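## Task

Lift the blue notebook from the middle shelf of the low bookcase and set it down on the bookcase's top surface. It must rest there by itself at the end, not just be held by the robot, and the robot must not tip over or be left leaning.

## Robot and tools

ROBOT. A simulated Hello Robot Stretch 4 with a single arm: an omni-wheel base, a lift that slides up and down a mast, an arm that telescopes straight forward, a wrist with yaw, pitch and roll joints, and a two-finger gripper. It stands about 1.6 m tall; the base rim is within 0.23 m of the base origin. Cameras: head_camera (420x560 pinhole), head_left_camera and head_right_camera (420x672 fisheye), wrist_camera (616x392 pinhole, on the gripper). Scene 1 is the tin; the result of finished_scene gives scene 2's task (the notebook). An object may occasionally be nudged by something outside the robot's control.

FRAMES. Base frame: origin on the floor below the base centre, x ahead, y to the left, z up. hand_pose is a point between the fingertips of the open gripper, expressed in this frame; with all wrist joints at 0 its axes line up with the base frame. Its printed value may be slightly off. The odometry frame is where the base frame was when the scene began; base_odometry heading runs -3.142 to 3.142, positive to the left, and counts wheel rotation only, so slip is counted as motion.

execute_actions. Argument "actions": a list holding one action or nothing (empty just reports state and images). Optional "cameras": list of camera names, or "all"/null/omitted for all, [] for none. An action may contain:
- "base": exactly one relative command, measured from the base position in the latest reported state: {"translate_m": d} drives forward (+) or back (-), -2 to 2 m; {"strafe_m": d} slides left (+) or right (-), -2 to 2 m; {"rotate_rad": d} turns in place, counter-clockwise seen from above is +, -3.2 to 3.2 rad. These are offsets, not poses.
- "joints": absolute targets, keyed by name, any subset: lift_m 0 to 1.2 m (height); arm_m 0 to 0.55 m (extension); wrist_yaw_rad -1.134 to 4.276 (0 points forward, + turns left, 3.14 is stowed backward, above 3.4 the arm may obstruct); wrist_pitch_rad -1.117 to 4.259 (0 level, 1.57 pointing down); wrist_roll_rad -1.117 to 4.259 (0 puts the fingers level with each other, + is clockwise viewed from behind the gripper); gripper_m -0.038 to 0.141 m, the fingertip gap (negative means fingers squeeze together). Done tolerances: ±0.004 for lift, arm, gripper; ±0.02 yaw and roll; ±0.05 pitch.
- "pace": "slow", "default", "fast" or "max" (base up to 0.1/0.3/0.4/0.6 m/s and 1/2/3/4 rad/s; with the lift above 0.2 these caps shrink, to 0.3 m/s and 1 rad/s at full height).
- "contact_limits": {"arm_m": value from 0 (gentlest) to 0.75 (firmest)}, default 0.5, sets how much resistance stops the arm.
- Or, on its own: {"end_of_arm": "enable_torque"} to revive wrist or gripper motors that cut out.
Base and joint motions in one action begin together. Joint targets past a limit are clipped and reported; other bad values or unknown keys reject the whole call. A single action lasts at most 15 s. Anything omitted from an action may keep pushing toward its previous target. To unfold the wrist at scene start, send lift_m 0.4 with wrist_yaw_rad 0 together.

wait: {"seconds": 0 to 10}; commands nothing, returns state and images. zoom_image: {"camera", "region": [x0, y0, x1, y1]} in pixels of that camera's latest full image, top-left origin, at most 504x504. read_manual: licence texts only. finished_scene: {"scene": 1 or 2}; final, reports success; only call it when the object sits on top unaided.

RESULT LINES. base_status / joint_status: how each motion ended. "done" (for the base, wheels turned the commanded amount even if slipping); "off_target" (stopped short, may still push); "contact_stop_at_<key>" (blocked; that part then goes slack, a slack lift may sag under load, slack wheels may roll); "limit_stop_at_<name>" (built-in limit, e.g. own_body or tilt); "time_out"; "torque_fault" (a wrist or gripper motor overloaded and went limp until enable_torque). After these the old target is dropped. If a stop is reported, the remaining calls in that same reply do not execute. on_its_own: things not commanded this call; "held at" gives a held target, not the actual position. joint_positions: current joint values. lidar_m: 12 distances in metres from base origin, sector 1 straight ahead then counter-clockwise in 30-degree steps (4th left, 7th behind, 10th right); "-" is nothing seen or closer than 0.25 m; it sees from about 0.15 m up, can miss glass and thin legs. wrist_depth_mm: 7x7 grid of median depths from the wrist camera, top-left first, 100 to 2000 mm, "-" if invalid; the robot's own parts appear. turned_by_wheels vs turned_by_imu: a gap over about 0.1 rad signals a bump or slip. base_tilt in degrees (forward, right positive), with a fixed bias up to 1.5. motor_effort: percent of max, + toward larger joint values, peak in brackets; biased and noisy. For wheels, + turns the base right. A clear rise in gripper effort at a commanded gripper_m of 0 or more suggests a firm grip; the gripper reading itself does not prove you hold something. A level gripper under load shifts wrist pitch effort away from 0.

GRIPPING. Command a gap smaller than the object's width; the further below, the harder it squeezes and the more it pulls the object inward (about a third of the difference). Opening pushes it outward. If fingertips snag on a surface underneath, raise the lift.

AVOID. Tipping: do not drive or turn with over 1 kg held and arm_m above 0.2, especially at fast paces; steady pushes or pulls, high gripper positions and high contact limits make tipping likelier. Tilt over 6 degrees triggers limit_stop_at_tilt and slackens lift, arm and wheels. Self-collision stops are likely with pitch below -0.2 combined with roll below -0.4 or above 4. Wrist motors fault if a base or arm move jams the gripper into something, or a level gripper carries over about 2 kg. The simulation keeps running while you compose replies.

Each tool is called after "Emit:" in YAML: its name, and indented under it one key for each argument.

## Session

Emit:
execute_actions:
  actions: []

Scene clock: 0.00 s.
base_odometry: x=+0.000 y=+0.000 heading=+0.000 (m, m, rad; odometry frame)
turned_by_wheels: +0.000 (rad since the last result)
turned_by_imu: +0.000 (rad since the last result)
base_tilt: forward=-1.1 right=+0.6 (deg)
lidar_m: 0.65 0.68 1.17 2.83 2.97 3.27 3.21 1.26 0.89 0.86 0.95 0.67
base_status: not commanded
joint_positions: lift_m=+0.269 arm_m=-0.001 wrist_yaw_rad=+3.048 wrist_pitch_rad=-0.008 wrist_roll_rad=-0.010 gripper_m=+0.057
joint_status: not commanded
motor_effort: lift_m=+20 arm_m=+0 wrist_yaw_rad=+0 wrist_pitch_rad=-6 wrist_roll_rad=+0 gripper_m=-5 wheel_0=+0 wheel_1=+0 wheel_2=+0 (%)
hand_pose: x=-0.1089 y=+0.1139 z=+0.4492 quat_wxyz=(+0.047, +0.004, -0.005, +0.999) (m; base frame)
wrist_depth_mm: - 136 - - - - - / - 131 - - - - - / 107 139 236 - - - - / 139 166 - - - - - / 1499 - - - 1756 - 1983 / 1336 1397 1182 1308 1182 1160 1205 / 976 960 991 - 976 891 891
pictures: head_camera, head_left_camera, head_right_camera, wrist_camera
Images, in order (width x height): head_camera 420x560, head_left_camera 420x672, head_right_camera 420x672, wrist_camera 616x392.

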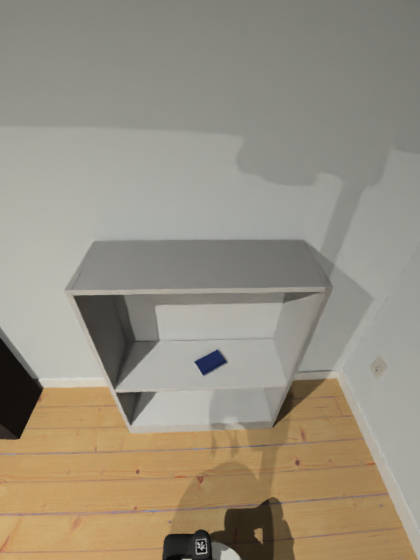

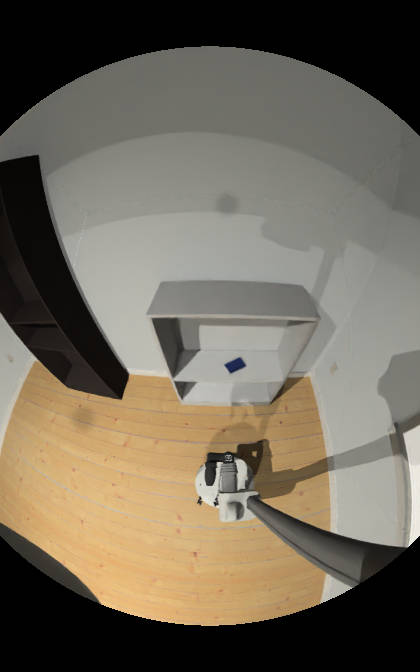

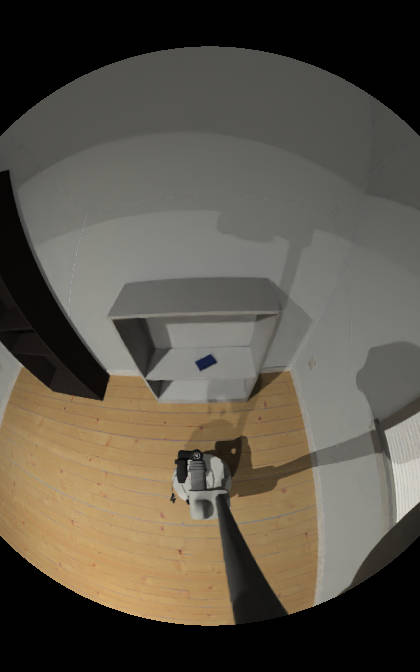

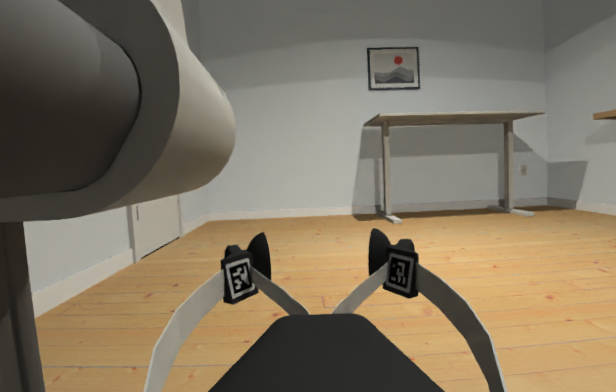

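Emit:
execute_actions:
  actions:
    - {"joints":{"lift_m":0.45,"wrist_yaw_rad":0,"wrist_pitch_rad":0.3,"gripper_m":0.14},"pace":"fast"}
  cameras: ["head_camera","wrist_camera"]

Emit:
zoom_image:
  camera: "head_camera"
  region: [100,310,300,410]

Scene clock: 8.23 s.
base_odometry: x=+0.000 y=+0.000 heading=+0.000 (m, m, rad; odometry frame)
turned_by_wheels: +0.000 (rad since the last result)
turned_by_imu: +0.002 (rad since the last result)
base_tilt: forward=-1.1 right=+0.6 (deg)
lidar_m: 0.64 0.69 1.17 2.82 2.97 3.29 3.23 1.25 0.90 0.87 0.95 0.66
base_status: not commanded
joint_positions: lift_m=+0.450 arm_m=-0.001 wrist_yaw_rad=+0.001 wrist_pitch_rad=+0.302 wrist_roll_rad=-0.010 gripper_m=+0.140
joint_status: all done
motor_effort: lift_m=+22(23) arm_m=+0(0) wrist_yaw_rad=-3(3) wrist_pitch_rad=-5(6) wrist_roll_rad=+0(1) gripper_m=+0(5) wheel_0=+0(0) wheel_1=+0(0) wheel_2=+0(1) (%)
hand_pose: x=+0.4457 y=-0.0873 z=+0.5422 quat_wxyz=(+0.989, -0.005, +0.150, +0.001) (m; base frame)
wrist_depth_mm: 564 647 634 621 615 609 488 / 574 668 668 654 647 640 496 / 569 707 691 691 676 640 504 / 517 535 517 500 488 473 459 / 569 741 798 788 768 603 535 / 591 732 820 166 798 661 530 / 820 683 732 - 715 640 741
pictures: head_camera, wrist_camera
Images, in order (width x height): head_camera 420x560, wrist_camera 616x392.

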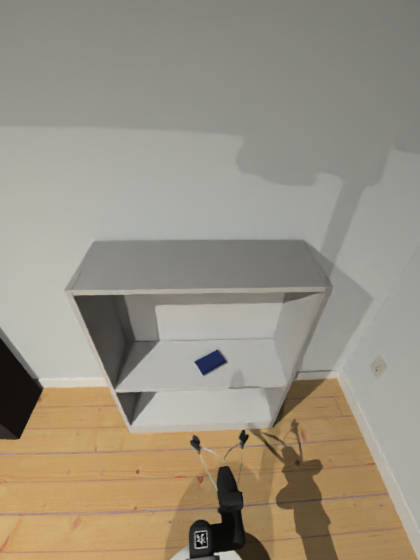

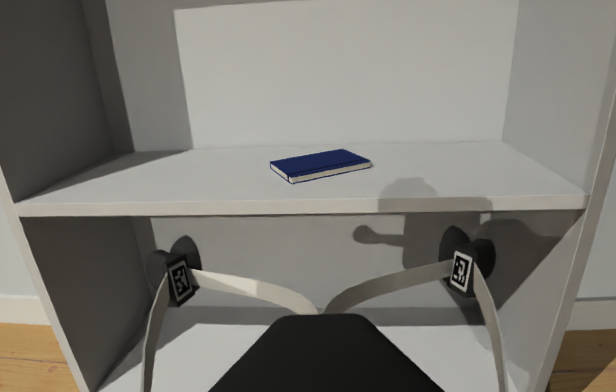

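Region (100, 310, 300, 410) of head_camera's 420x560 image, scaled by 2.520, with more detail than that image has.

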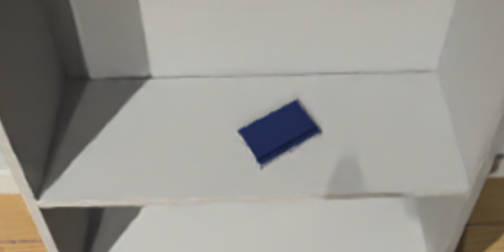

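Emit:
execute_actions:
  actions:
    - {"base":{"strafe_m":0.34},"joints":{"lift_m":0.5,"wrist_yaw_rad":-1.03,"wrist_pitch_rad":0.5,"arm_m":0.38}}
  cameras: ["head_camera","wrist_camera"]

Scene clock: 23.20 s.
base_odometry: x=+0.000 y=+0.340 heading=+0.000 (m, m, rad; odometry frame)
turned_by_wheels: +0.000 (rad since the last result)
turned_by_imu: +0.001 (rad since the last result)
base_tilt: forward=-1.0 right=+0.6 (deg)
lidar_m: 0.66 0.93 0.95 2.48 2.59 3.27 3.85 1.71 1.24 1.21 0.91 0.70
base_status: done
joint_positions: lift_m=+0.500 arm_m=+0.379 wrist_yaw_rad=-1.030 wrist_pitch_rad=+0.502 wrist_roll_rad=-0.010 gripper_m=+0.140
joint_status: all done
motor_effort: lift_m=+21(24) arm_m=+7(8) wrist_yaw_rad=-2(11) wrist_pitch_rad=-4(5) wrist_roll_rad=+0(0) gripper_m=+0(0) wheel_0=+1(8) wheel_1=-1(8) wheel_2=+1(0) (%)
hand_pose: x=+0.6051 y=-0.2618 z=+0.5393 quat_wxyz=(+0.844, +0.118, +0.218, -0.476) (m; base frame)
wrist_depth_mm: 347 413 525 668 615 1008 917 / 359 433 549 654 634 1042 976 / 373 452 504 480 544 1160 1025 / 375 392 384 389 788 1182 1098 / 319 312 309 831 831 931 991 / 263 253 260 166 788 809 820 / 228 230 640 - 750 723 723
pictures: head_camera, wrist_camera
Images, in order (width x height): head_camera 420x560, wrist_camera 616x392.

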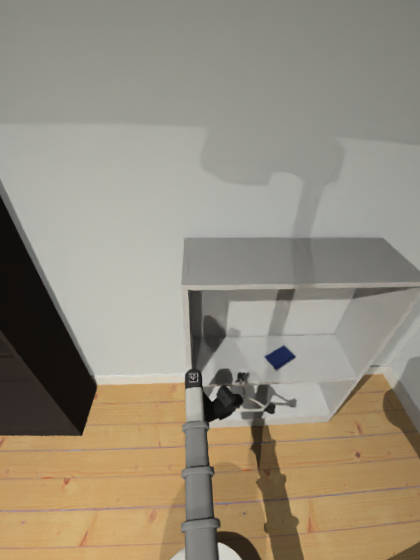

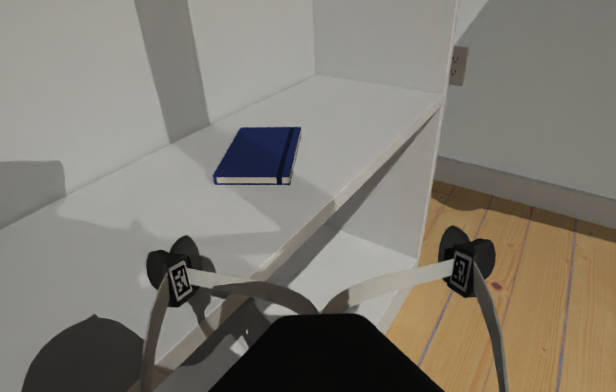

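Emit:
execute_actions:
  actions:
    - {"base":{"strafe_m":-0.14},"joints":{"wrist_yaw_rad":-1.09}}
  cameras: []

Emit:
execute_actions:
  actions:
    - {"base":{"translate_m":0.1},"joints":{"arm_m":0.47},"contact_limits":{"arm_m":0.2}}
  cameras: ["head_camera","wrist_camera"]

Scene clock: 39.10 s.
base_odometry: x=+0.000 y=+0.200 heading=+0.000 (m, m, rad; odometry frame)
turned_by_wheels: +0.000 (rad since the last result)
turned_by_imu: +0.002 (rad since the last result)
base_tilt: forward=-1.0 right=+0.6 (deg)
lidar_m: 0.65 1.00 1.02 2.62 2.76 3.29 3.76 1.52 1.10 1.06 1.17 0.68
base_status: done
joint_positions: lift_m=+0.500 arm_m=+0.379 wrist_yaw_rad=-1.089 wrist_pitch_rad=+0.502 wrist_roll_rad=-0.010 gripper_m=+0.140
joint_status: all done
motor_effort: lift_m=+21(21) arm_m=+6(7) wrist_yaw_rad=-3(3) wrist_pitch_rad=-5(4) wrist_roll_rad=+0(1) gripper_m=-1(0) wheel_0=-2(7) wheel_1=+2(5) wheel_2=+0(1) (%)
hand_pose: x=+0.5893 y=-0.2647 z=+0.5393 quat_wxyz=(+0.829, +0.125, +0.215, -0.501) (m; base frame)
wrist_depth_mm: 357 430 554 539 504 891 798 / 370 449 580 580 544 946 854 / 382 459 504 488 1078 1008 904 / 379 377 384 397 1138 1078 991 / 317 297 309 778 750 917 976 / 264 254 268 166 809 820 831 / 228 231 640 - 750 723 723
pictures: none
No camera images: the call's "cameras" was empty. Leave "cameras" out to get every camera's image.

Scene clock: 40.63 s.
base_odometry: x=+0.100 y=+0.200 heading=+0.000 (m, m, rad; odometry frame)
turned_by_wheels: +0.000 (rad since the last result)
turned_by_imu: +0.000 (rad since the last result)
base_tilt: forward=-1.0 right=+0.6 (deg)
lidar_m: 0.54 0.59 0.95 2.61 2.75 3.36 3.80 1.53 1.11 1.06 0.76 0.58
base_status: done
joint_positions: lift_m=+0.500 arm_m=+0.469 wrist_yaw_rad=-1.090 wrist_pitch_rad=+0.502 wrist_roll_rad=-0.010 gripper_m=+0.140
joint_status: all done
motor_effort: lift_m=+21(21) arm_m=+6(6) wrist_yaw_rad=-1(2) wrist_pitch_rad=-5(4) wrist_roll_rad=+0(0) gripper_m=+0(1) wheel_0=-1(4) wheel_1=+0(7) wheel_2=+2(7) (%)
contact_limits: arm_m 0.2
hand_pose: x=+0.6792 y=-0.2647 z=+0.5393 quat_wxyz=(+0.829, +0.125, +0.215, -0.501) (m; base frame)
wrist_depth_mm: 196 236 306 415 480 427 397 / 204 248 322 449 517 455 820 / 210 257 338 452 480 466 917 / 218 271 351 377 368 362 976 / 227 270 307 289 297 273 976 / 239 254 251 166 239 249 820 / 225 224 229 - 223 221 723
pictures: head_camera, wrist_camera
Images, in order (width x height): head_camera 420x560, wrist_camera 616x392.

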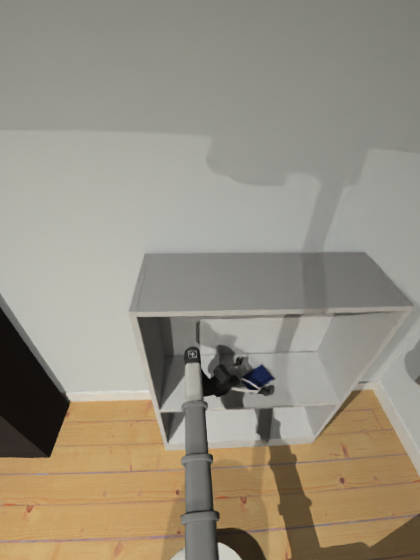

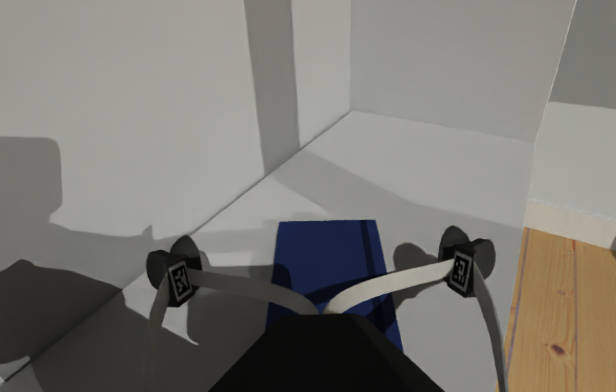

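Emit:
execute_actions:
  actions:
    - {"joints":{"lift_m":0.462,"arm_m":0.462},"pace":"slow"}
  cameras: ["wrist_camera"]

Scene clock: 44.33 s.
base_odometry: x=+0.100 y=+0.200 heading=+0.000 (m, m, rad; odometry frame)
turned_by_wheels: +0.000 (rad since the last result)
turned_by_imu: +0.002 (rad since the last result)
base_tilt: forward=-1.1 right=+0.6 (deg)
lidar_m: 0.55 0.61 0.95 2.61 2.75 3.34 3.81 1.53 1.10 1.07 0.76 0.58
base_status: not commanded
joint_positions: lift_m=+0.463 arm_m=+0.463 wrist_yaw_rad=-1.092 wrist_pitch_rad=+0.495 wrist_roll_rad=-0.010 gripper_m=+0.140
joint_status: all done
motor_effort: lift_m=+12(20) arm_m=-6(6) wrist_yaw_rad=+5(6) wrist_pitch_rad=+15(16) wrist_roll_rad=-1(0) gripper_m=+0(0) wheel_0=+3(2) wheel_1=+1(2) wheel_2=+2(2) (%)
hand_pose: x=+0.6733 y=-0.2656 z=+0.5039 quat_wxyz=(+0.829, +0.123, +0.212, -0.502) (m; base frame)
wrist_depth_mm: 202 243 312 430 484 430 404 / 209 252 327 459 508 455 831 / 216 265 347 415 407 399 917 / 222 277 324 298 310 307 991 / 232 260 260 241 248 219 931 / 222 214 211 164 200 208 788 / 191 189 193 - 187 186 699
pictures: wrist_camera
Images, in order (width x height): wrist_camera 616x392.

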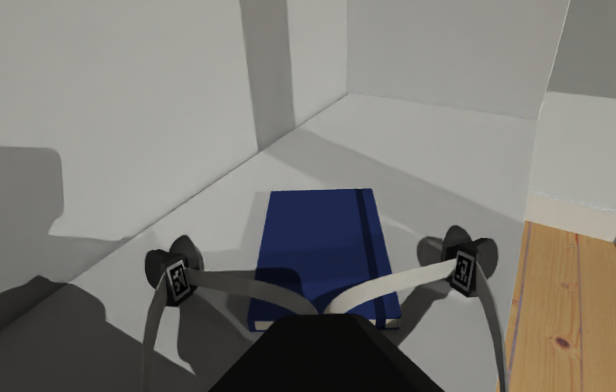

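Emit:
execute_actions:
  actions:
    - {"joints":{"lift_m":0.473},"pace":"slow"}
  cameras: []

Emit:
execute_actions:
  actions:
    - {"joints":{"gripper_m":0.03}}
  cameras: ["wrist_camera"]

Emit:
execute_actions:
  actions:
    - {"joints":{"lift_m":0.51},"pace":"slow"}
  cameras: ["wrist_camera"]

Scene clock: 51.37 s.
base_odometry: x=+0.100 y=+0.200 heading=+0.000 (m, m, rad; odometry frame)
turned_by_wheels: +0.000 (rad since the last result)
turned_by_imu: +0.001 (rad since the last result)
base_tilt: forward=-1.1 right=+0.7 (deg)
lidar_m: 0.55 0.59 0.94 2.62 2.75 3.32 3.81 1.54 1.10 1.07 0.76 0.57
base_status: not commanded
joint_positions: lift_m=+0.473 arm_m=+0.463 wrist_yaw_rad=-1.091 wrist_pitch_rad=+0.501 wrist_roll_rad=-0.010 gripper_m=+0.140
joint_status: all done
motor_effort: lift_m=+23(22) arm_m=-6(6) wrist_yaw_rad=+0(5) wrist_pitch_rad=-4(15) wrist_roll_rad=+0(1) gripper_m=-1(1) wheel_0=+1(2) wheel_1=+1(2) wheel_2=+2(2) (%)
hand_pose: x=+0.6733 y=-0.2648 z=+0.5123 quat_wxyz=(+0.829, +0.125, +0.215, -0.501) (m; base frame)
wrist_depth_mm: 202 243 315 427 480 430 404 / 210 253 329 462 504 452 831 / 215 265 349 424 415 404 917 / 223 278 329 307 320 314 991 / 233 263 270 249 255 239 946 / 228 221 218 166 206 216 798 / 198 195 200 - 195 193 699
pictures: none
No camera images: the call's "cameras" was empty. Leave "cameras" out to get every camera's image.

Scene clock: 53.47 s.
base_odometry: x=+0.100 y=+0.200 heading=+0.000 (m, m, rad; odometry frame)
turned_by_wheels: +0.000 (rad since the last result)
turned_by_imu: +0.001 (rad since the last result)
base_tilt: forward=-1.1 right=+0.7 (deg)
lidar_m: 0.55 0.60 0.95 2.61 2.75 3.35 3.81 1.53 1.11 1.07 0.75 0.57
base_status: not commanded
joint_positions: lift_m=+0.473 arm_m=+0.463 wrist_yaw_rad=-1.090 wrist_pitch_rad=+0.502 wrist_roll_rad=-0.010 gripper_m=+0.031
joint_status: all done
motor_effort: lift_m=+23(23) arm_m=-6(6) wrist_yaw_rad=+1(1) wrist_pitch_rad=-7(6) wrist_roll_rad=+0(1) gripper_m=-29(31) wheel_0=+1(1) wheel_1=+1(1) wheel_2=+2(2) (%)
hand_pose: x=+0.6732 y=-0.2646 z=+0.5120 quat_wxyz=(+0.829, +0.125, +0.215, -0.501) (m; base frame)
wrist_depth_mm: 202 243 312 430 484 424 402 / 209 253 329 462 508 455 831 / 215 265 347 421 413 407 917 / 224 277 329 286 317 314 991 / 233 265 259 239 223 257 931 / 228 220 194 206 204 202 798 / 198 194 196 - 193 194 691
pictures: wrist_camera
Images, in order (width x height): wrist_camera 616x392.

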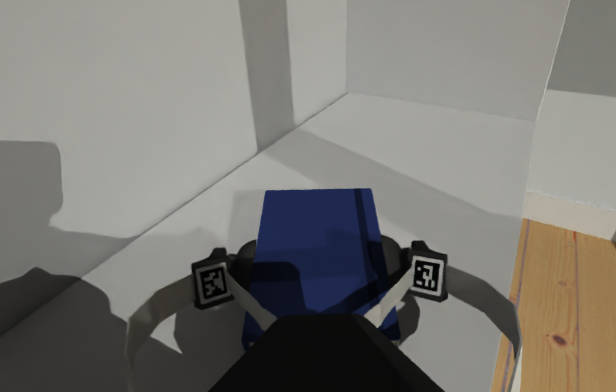

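Scene clock: 54.60 s.
base_odometry: x=+0.100 y=+0.200 heading=+0.000 (m, m, rad; odometry frame)
turned_by_wheels: +0.000 (rad since the last result)
turned_by_imu: +0.000 (rad since the last result)
base_tilt: forward=-1.0 right=+0.6 (deg)
lidar_m: 0.55 0.58 0.96 2.62 2.75 3.36 3.82 1.54 1.12 1.07 0.76 0.59
base_status: not commanded
joint_positions: lift_m=+0.510 arm_m=+0.463 wrist_yaw_rad=-1.090 wrist_pitch_rad=+0.502 wrist_roll_rad=-0.010 gripper_m=+0.031
joint_status: all done
motor_effort: lift_m=+23(25) arm_m=-6(6) wrist_yaw_rad=+0(0) wrist_pitch_rad=-7(6) wrist_roll_rad=+0(1) gripper_m=-30(30) wheel_0=+1(1) wheel_1=+1(1) wheel_2=+2(2) (%)
hand_pose: x=+0.6732 y=-0.2646 z=+0.5490 quat_wxyz=(+0.829, +0.125, +0.215, -0.501) (m; base frame)
wrist_depth_mm: 203 242 314 430 484 427 402 / 209 253 329 462 512 455 831 / 215 266 347 466 500 466 904 / 224 278 366 286 382 379 1008 / 233 291 315 238 223 319 991 / 244 266 195 206 203 246 831 / 235 234 236 - 234 236 732
pictures: wrist_camera
Images, in order (width x height): wrist_camera 616x392.

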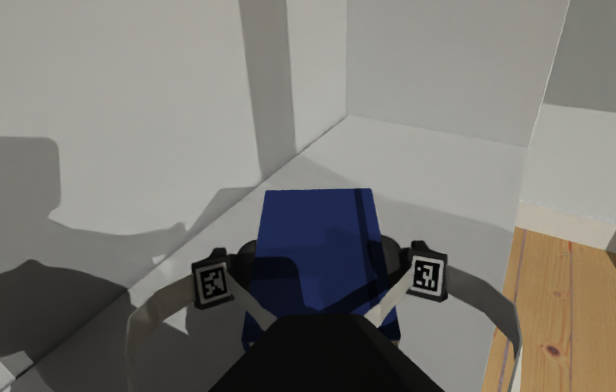

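Emit:
execute_actions:
  actions:
    - {"joints":{"arm_m":0.16}}
  cameras: []

Emit:
execute_actions:
  actions:
    - {"joints":{"lift_m":1.13},"pace":"fast"}
  cameras: ["wrist_camera"]

Scene clock: 60.90 s.
base_odometry: x=+0.100 y=+0.200 heading=+0.000 (m, m, rad; odometry frame)
turned_by_wheels: +0.000 (rad since the last result)
turned_by_imu: +0.002 (rad since the last result)
base_tilt: forward=-1.0 right=+0.7 (deg)
lidar_m: 0.55 0.59 0.95 2.60 2.74 3.36 3.79 1.53 1.08 1.07 0.76 0.56
base_status: not commanded
joint_positions: lift_m=+0.510 arm_m=+0.161 wrist_yaw_rad=-1.090 wrist_pitch_rad=+0.502 wrist_roll_rad=-0.010 gripper_m=+0.031
joint_status: all done
motor_effort: lift_m=+23(23) arm_m=-7(7) wrist_yaw_rad=-1(0) wrist_pitch_rad=-6(7) wrist_roll_rad=+0(0) gripper_m=-30(29) wheel_0=+1(0) wheel_1=+1(1) wheel_2=+2(2) (%)
hand_pose: x=+0.3715 y=-0.2646 z=+0.5490 quat_wxyz=(+0.829, +0.125, +0.215, -0.501) (m; base frame)
wrist_depth_mm: 455 544 621 549 991 878 798 / 477 574 654 609 1060 931 866 / 488 539 525 634 1160 1025 904 / 415 413 449 286 1205 1078 976 / 334 355 768 239 223 1008 1008 / 291 640 195 206 204 798 831 / 580 661 668 - 768 741 723
pictures: none
No camera images: the call's "cameras" was empty. Leave "cameras" out to get every camera's image.

Scene clock: 63.53 s.
base_odometry: x=+0.100 y=+0.200 heading=+0.000 (m, m, rad; odometry frame)
turned_by_wheels: +0.000 (rad since the last result)
turned_by_imu: +0.001 (rad since the last result)
base_tilt: forward=-1.1 right=+0.6 (deg)
lidar_m: 0.53 0.61 0.95 2.60 2.75 3.37 3.80 1.53 1.11 1.07 0.77 0.56
base_status: not commanded
joint_positions: lift_m=+1.130 arm_m=+0.161 wrist_yaw_rad=-1.090 wrist_pitch_rad=+0.503 wrist_roll_rad=-0.010 gripper_m=+0.031
joint_status: all done
motor_effort: lift_m=+22(23) arm_m=-7(7) wrist_yaw_rad=-1(1) wrist_pitch_rad=-7(7) wrist_roll_rad=-1(1) gripper_m=-29(30) wheel_0=+1(1) wheel_1=+1(1) wheel_2=+2(2) (%)
hand_pose: x=+0.3715 y=-0.2646 z=+1.1690 quat_wxyz=(+0.829, +0.125, +0.215, -0.501) (m; base frame)
wrist_depth_mm: 488 591 768 1008 1008 904 798 / 504 615 778 1118 1078 946 854 / 517 609 634 668 1160 1025 904 / 504 492 492 286 1205 1098 976 / 402 397 397 239 222 1182 1078 / 330 338 195 206 204 1182 1138 / 301 683 904 - 1464 1397 1255
pictures: wrist_camera
Images, in order (width x height): wrist_camera 616x392.

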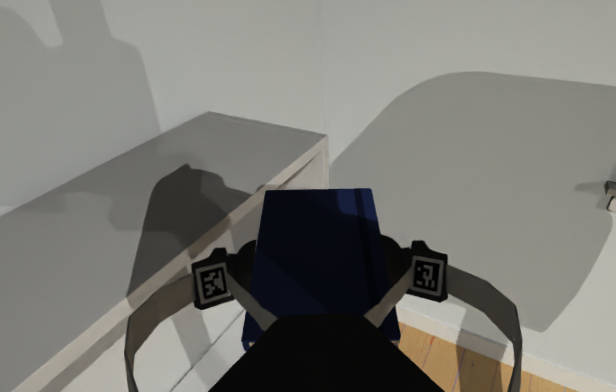

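Emit:
execute_actions:
  actions:
    - {"joints":{"arm_m":0.463,"lift_m":1.10},"contact_limits":{"arm_m":0.2}}
  cameras: []

Emit:
execute_actions:
  actions:
    - {"joints":{"lift_m":1.068},"pace":"slow"}
  cameras: ["wrist_camera"]

Scene clock: 68.53 s.
base_odometry: x=+0.100 y=+0.200 heading=+0.000 (m, m, rad; odometry frame)
turned_by_wheels: +0.000 (rad since the last result)
turned_by_imu: +0.002 (rad since the last result)
base_tilt: forward=-1.1 right=+0.6 (deg)
lidar_m: 0.55 0.61 0.96 2.60 2.74 3.36 3.81 1.55 1.11 1.07 0.77 0.58
base_status: not commanded
joint_positions: lift_m=+1.100 arm_m=+0.462 wrist_yaw_rad=-1.090 wrist_pitch_rad=+0.503 wrist_roll_rad=-0.010 gripper_m=+0.031
joint_status: all done
motor_effort: lift_m=+17(21) arm_m=+7(7) wrist_yaw_rad=-1(1) wrist_pitch_rad=-7(7) wrist_roll_rad=-1(0) gripper_m=-30(29) wheel_0=+1(0) wheel_1=+1(1) wheel_2=+2(2) (%)
contact_limits: arm_m 0.2
hand_pose: x=+0.6721 y=-0.2646 z=+1.1395 quat_wxyz=(+0.829, +0.125, +0.215, -0.501) (m; base frame)
wrist_depth_mm: 230 277 357 492 778 891 809 / 238 290 375 525 878 960 866 / 245 303 399 517 530 946 917 / 254 317 402 285 410 407 976 / 264 324 332 238 223 342 1078 / 277 282 195 205 204 262 1138 / 253 249 252 - 248 254 1255
pictures: none
No camera images: the call's "cameras" was empty. Leave "cameras" out to get every camera's image.

Scene clock: 69.63 s.
base_odometry: x=+0.100 y=+0.200 heading=+0.000 (m, m, rad; odometry frame)
turned_by_wheels: +0.000 (rad since the last result)
turned_by_imu: +0.000 (rad since the last result)
base_tilt: forward=-1.0 right=+0.6 (deg)
lidar_m: 0.55 0.60 0.95 2.61 2.75 3.35 3.80 1.53 1.11 1.06 0.77 0.57
base_status: not commanded
joint_positions: lift_m=+1.068 arm_m=+0.462 wrist_yaw_rad=-1.090 wrist_pitch_rad=+0.503 wrist_roll_rad=-0.010 gripper_m=+0.031
joint_status: all done
motor_effort: lift_m=+17(17) arm_m=+7(7) wrist_yaw_rad=-1(2) wrist_pitch_rad=-7(7) wrist_roll_rad=-1(1) gripper_m=-29(30) wheel_0=+1(0) wheel_1=+1(1) wheel_2=+1(2) (%)
hand_pose: x=+0.6721 y=-0.2646 z=+1.1075 quat_wxyz=(+0.829, +0.125, +0.215, -0.501) (m; base frame)
wrist_depth_mm: 229 276 357 488 778 878 809 / 239 289 375 525 878 946 854 / 245 303 397 466 455 452 917 / 254 317 366 286 351 349 991 / 265 300 290 238 223 293 1078 / 252 243 195 206 204 225 1160 / 218 215 217 - 214 219 1255
pictures: wrist_camera
Images, in order (width x height): wrist_camera 616x392.

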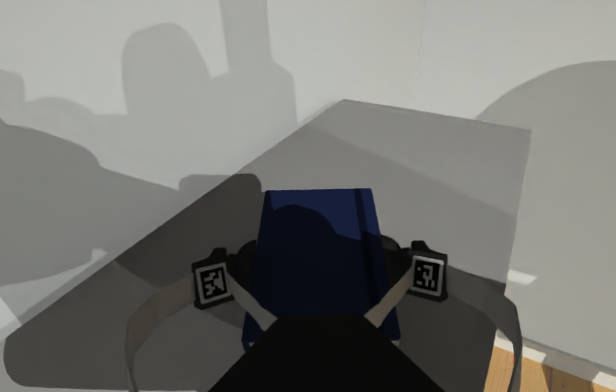

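About 19 mm to go.

Emit:
execute_actions:
  actions:
    - {"joints":{"lift_m":1.05},"pace":"slow"}
  cameras: []

Emit:
execute_actions:
  actions:
    - {"joints":{"gripper_m":0.12}}
  cameras: []

Emit:
execute_actions:
  actions:
    - {"joints":{"lift_m":1.1},"pace":"fast"}
  cameras: ["head_camera","wrist_camera"]

Scene clock: 75.03 s.
base_odometry: x=+0.100 y=+0.200 heading=+0.000 (m, m, rad; odometry frame)
turned_by_wheels: +0.000 (rad since the last result)
turned_by_imu: +0.001 (rad since the last result)
base_tilt: forward=-1.1 right=+0.6 (deg)
lidar_m: 0.55 0.60 0.94 2.61 2.74 3.36 3.81 1.54 1.11 1.07 0.76 0.58
base_status: not commanded
joint_positions: lift_m=+1.050 arm_m=+0.462 wrist_yaw_rad=-1.090 wrist_pitch_rad=+0.503 wrist_roll_rad=-0.010 gripper_m=+0.031
joint_status: all done
motor_effort: lift_m=+17(17) arm_m=+7(7) wrist_yaw_rad=-1(1) wrist_pitch_rad=-7(7) wrist_roll_rad=+0(0) gripper_m=-31(30) wheel_0=+1(0) wheel_1=+0(1) wheel_2=+1(1) (%)
hand_pose: x=+0.6721 y=-0.2646 z=+1.0895 quat_wxyz=(+0.829, +0.125, +0.215, -0.501) (m; base frame)
wrist_depth_mm: 229 278 357 492 778 891 809 / 238 290 377 517 778 960 866 / 245 303 387 424 415 407 917 / 255 312 336 285 320 319 991 / 263 274 262 240 222 258 1078 / 230 221 195 206 204 205 1182 / 198 195 197 - 195 198 1205
pictures: none
No camera images: the call's "cameras" was empty. Leave "cameras" out to get every camera's image.

Scene clock: 76.80 s.
base_odometry: x=+0.100 y=+0.200 heading=+0.000 (m, m, rad; odometry frame)
turned_by_wheels: +0.000 (rad since the last result)
turned_by_imu: +0.001 (rad since the last result)
base_tilt: forward=-1.1 right=+0.6 (deg)
lidar_m: 0.55 0.62 0.95 2.61 2.75 3.34 3.79 1.54 1.12 1.07 0.78 0.58
base_status: not commanded
joint_positions: lift_m=+1.050 arm_m=+0.462 wrist_yaw_rad=-1.090 wrist_pitch_rad=+0.502 wrist_roll_rad=-0.010 gripper_m=+0.120
joint_status: all done
motor_effort: lift_m=+17(17) arm_m=+6(7) wrist_yaw_rad=-1(2) wrist_pitch_rad=-7(7) wrist_roll_rad=-1(1) gripper_m=-1(30) wheel_0=+0(0) wheel_1=+2(1) wheel_2=+1(1) (%)
hand_pose: x=+0.6721 y=-0.2646 z=+1.0895 quat_wxyz=(+0.829, +0.125, +0.215, -0.501) (m; base frame)
wrist_depth_mm: 229 277 357 484 788 891 809 / 238 289 375 517 798 946 842 / 246 303 387 427 415 410 904 / 254 312 336 309 322 319 976 / 262 274 260 251 252 249 1078 / 230 229 213 158 208 216 1160 / 199 196 200 - 195 194 1229
pictures: none
No camera images: the call's "cameras" was empty. Leave "cameras" out to get every camera's image.

Scene clock: 77.73 s.
base_odometry: x=+0.100 y=+0.200 heading=+0.000 (m, m, rad; odometry frame)
turned_by_wheels: +0.000 (rad since the last result)
turned_by_imu: +0.000 (rad since the last result)
base_tilt: forward=-1.0 right=+0.6 (deg)
lidar_m: 0.55 0.60 0.95 2.61 2.73 3.37 3.82 1.53 1.10 1.08 0.76 0.58
base_status: not commanded
joint_positions: lift_m=+1.100 arm_m=+0.462 wrist_yaw_rad=-1.090 wrist_pitch_rad=+0.502 wrist_roll_rad=-0.010 gripper_m=+0.120
joint_status: all done
motor_effort: lift_m=+22(23) arm_m=+7(6) wrist_yaw_rad=-1(1) wrist_pitch_rad=-6(7) wrist_roll_rad=+0(1) gripper_m=-2(2) wheel_0=+1(1) wheel_1=+1(1) wheel_2=+1(1) (%)
hand_pose: x=+0.6722 y=-0.2646 z=+1.1391 quat_wxyz=(+0.829, +0.125, +0.215, -0.501) (m; base frame)
wrist_depth_mm: 229 276 357 488 788 891 820 / 238 290 375 530 891 960 866 / 245 303 397 517 535 960 917 / 254 315 407 421 413 407 991 / 265 324 332 325 324 329 1060 / 276 293 279 158 271 279 1138 / 253 249 256 - 249 253 1255
pictures: head_camera, wrist_camera
Images, in order (width x height): head_camera 420x560, wrist_camera 616x392.

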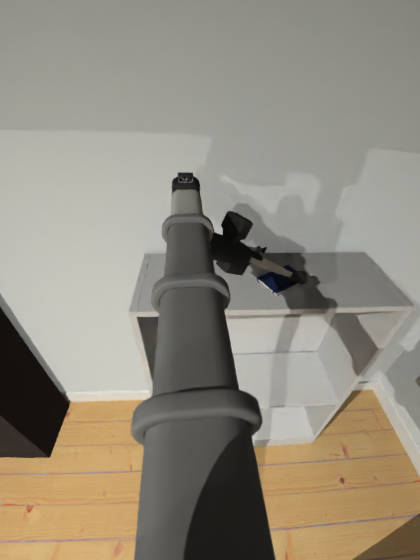

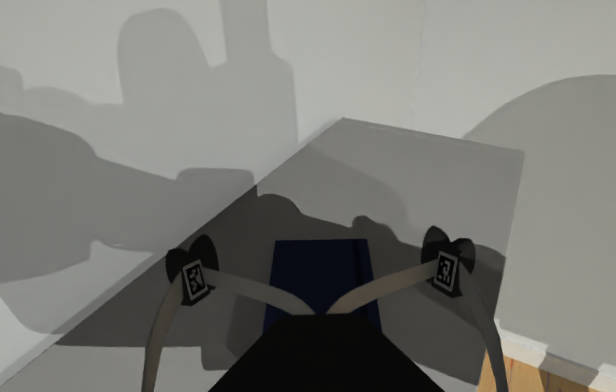

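Emit:
finished_scene:
  scene: 2

The scene is finished: the task was done.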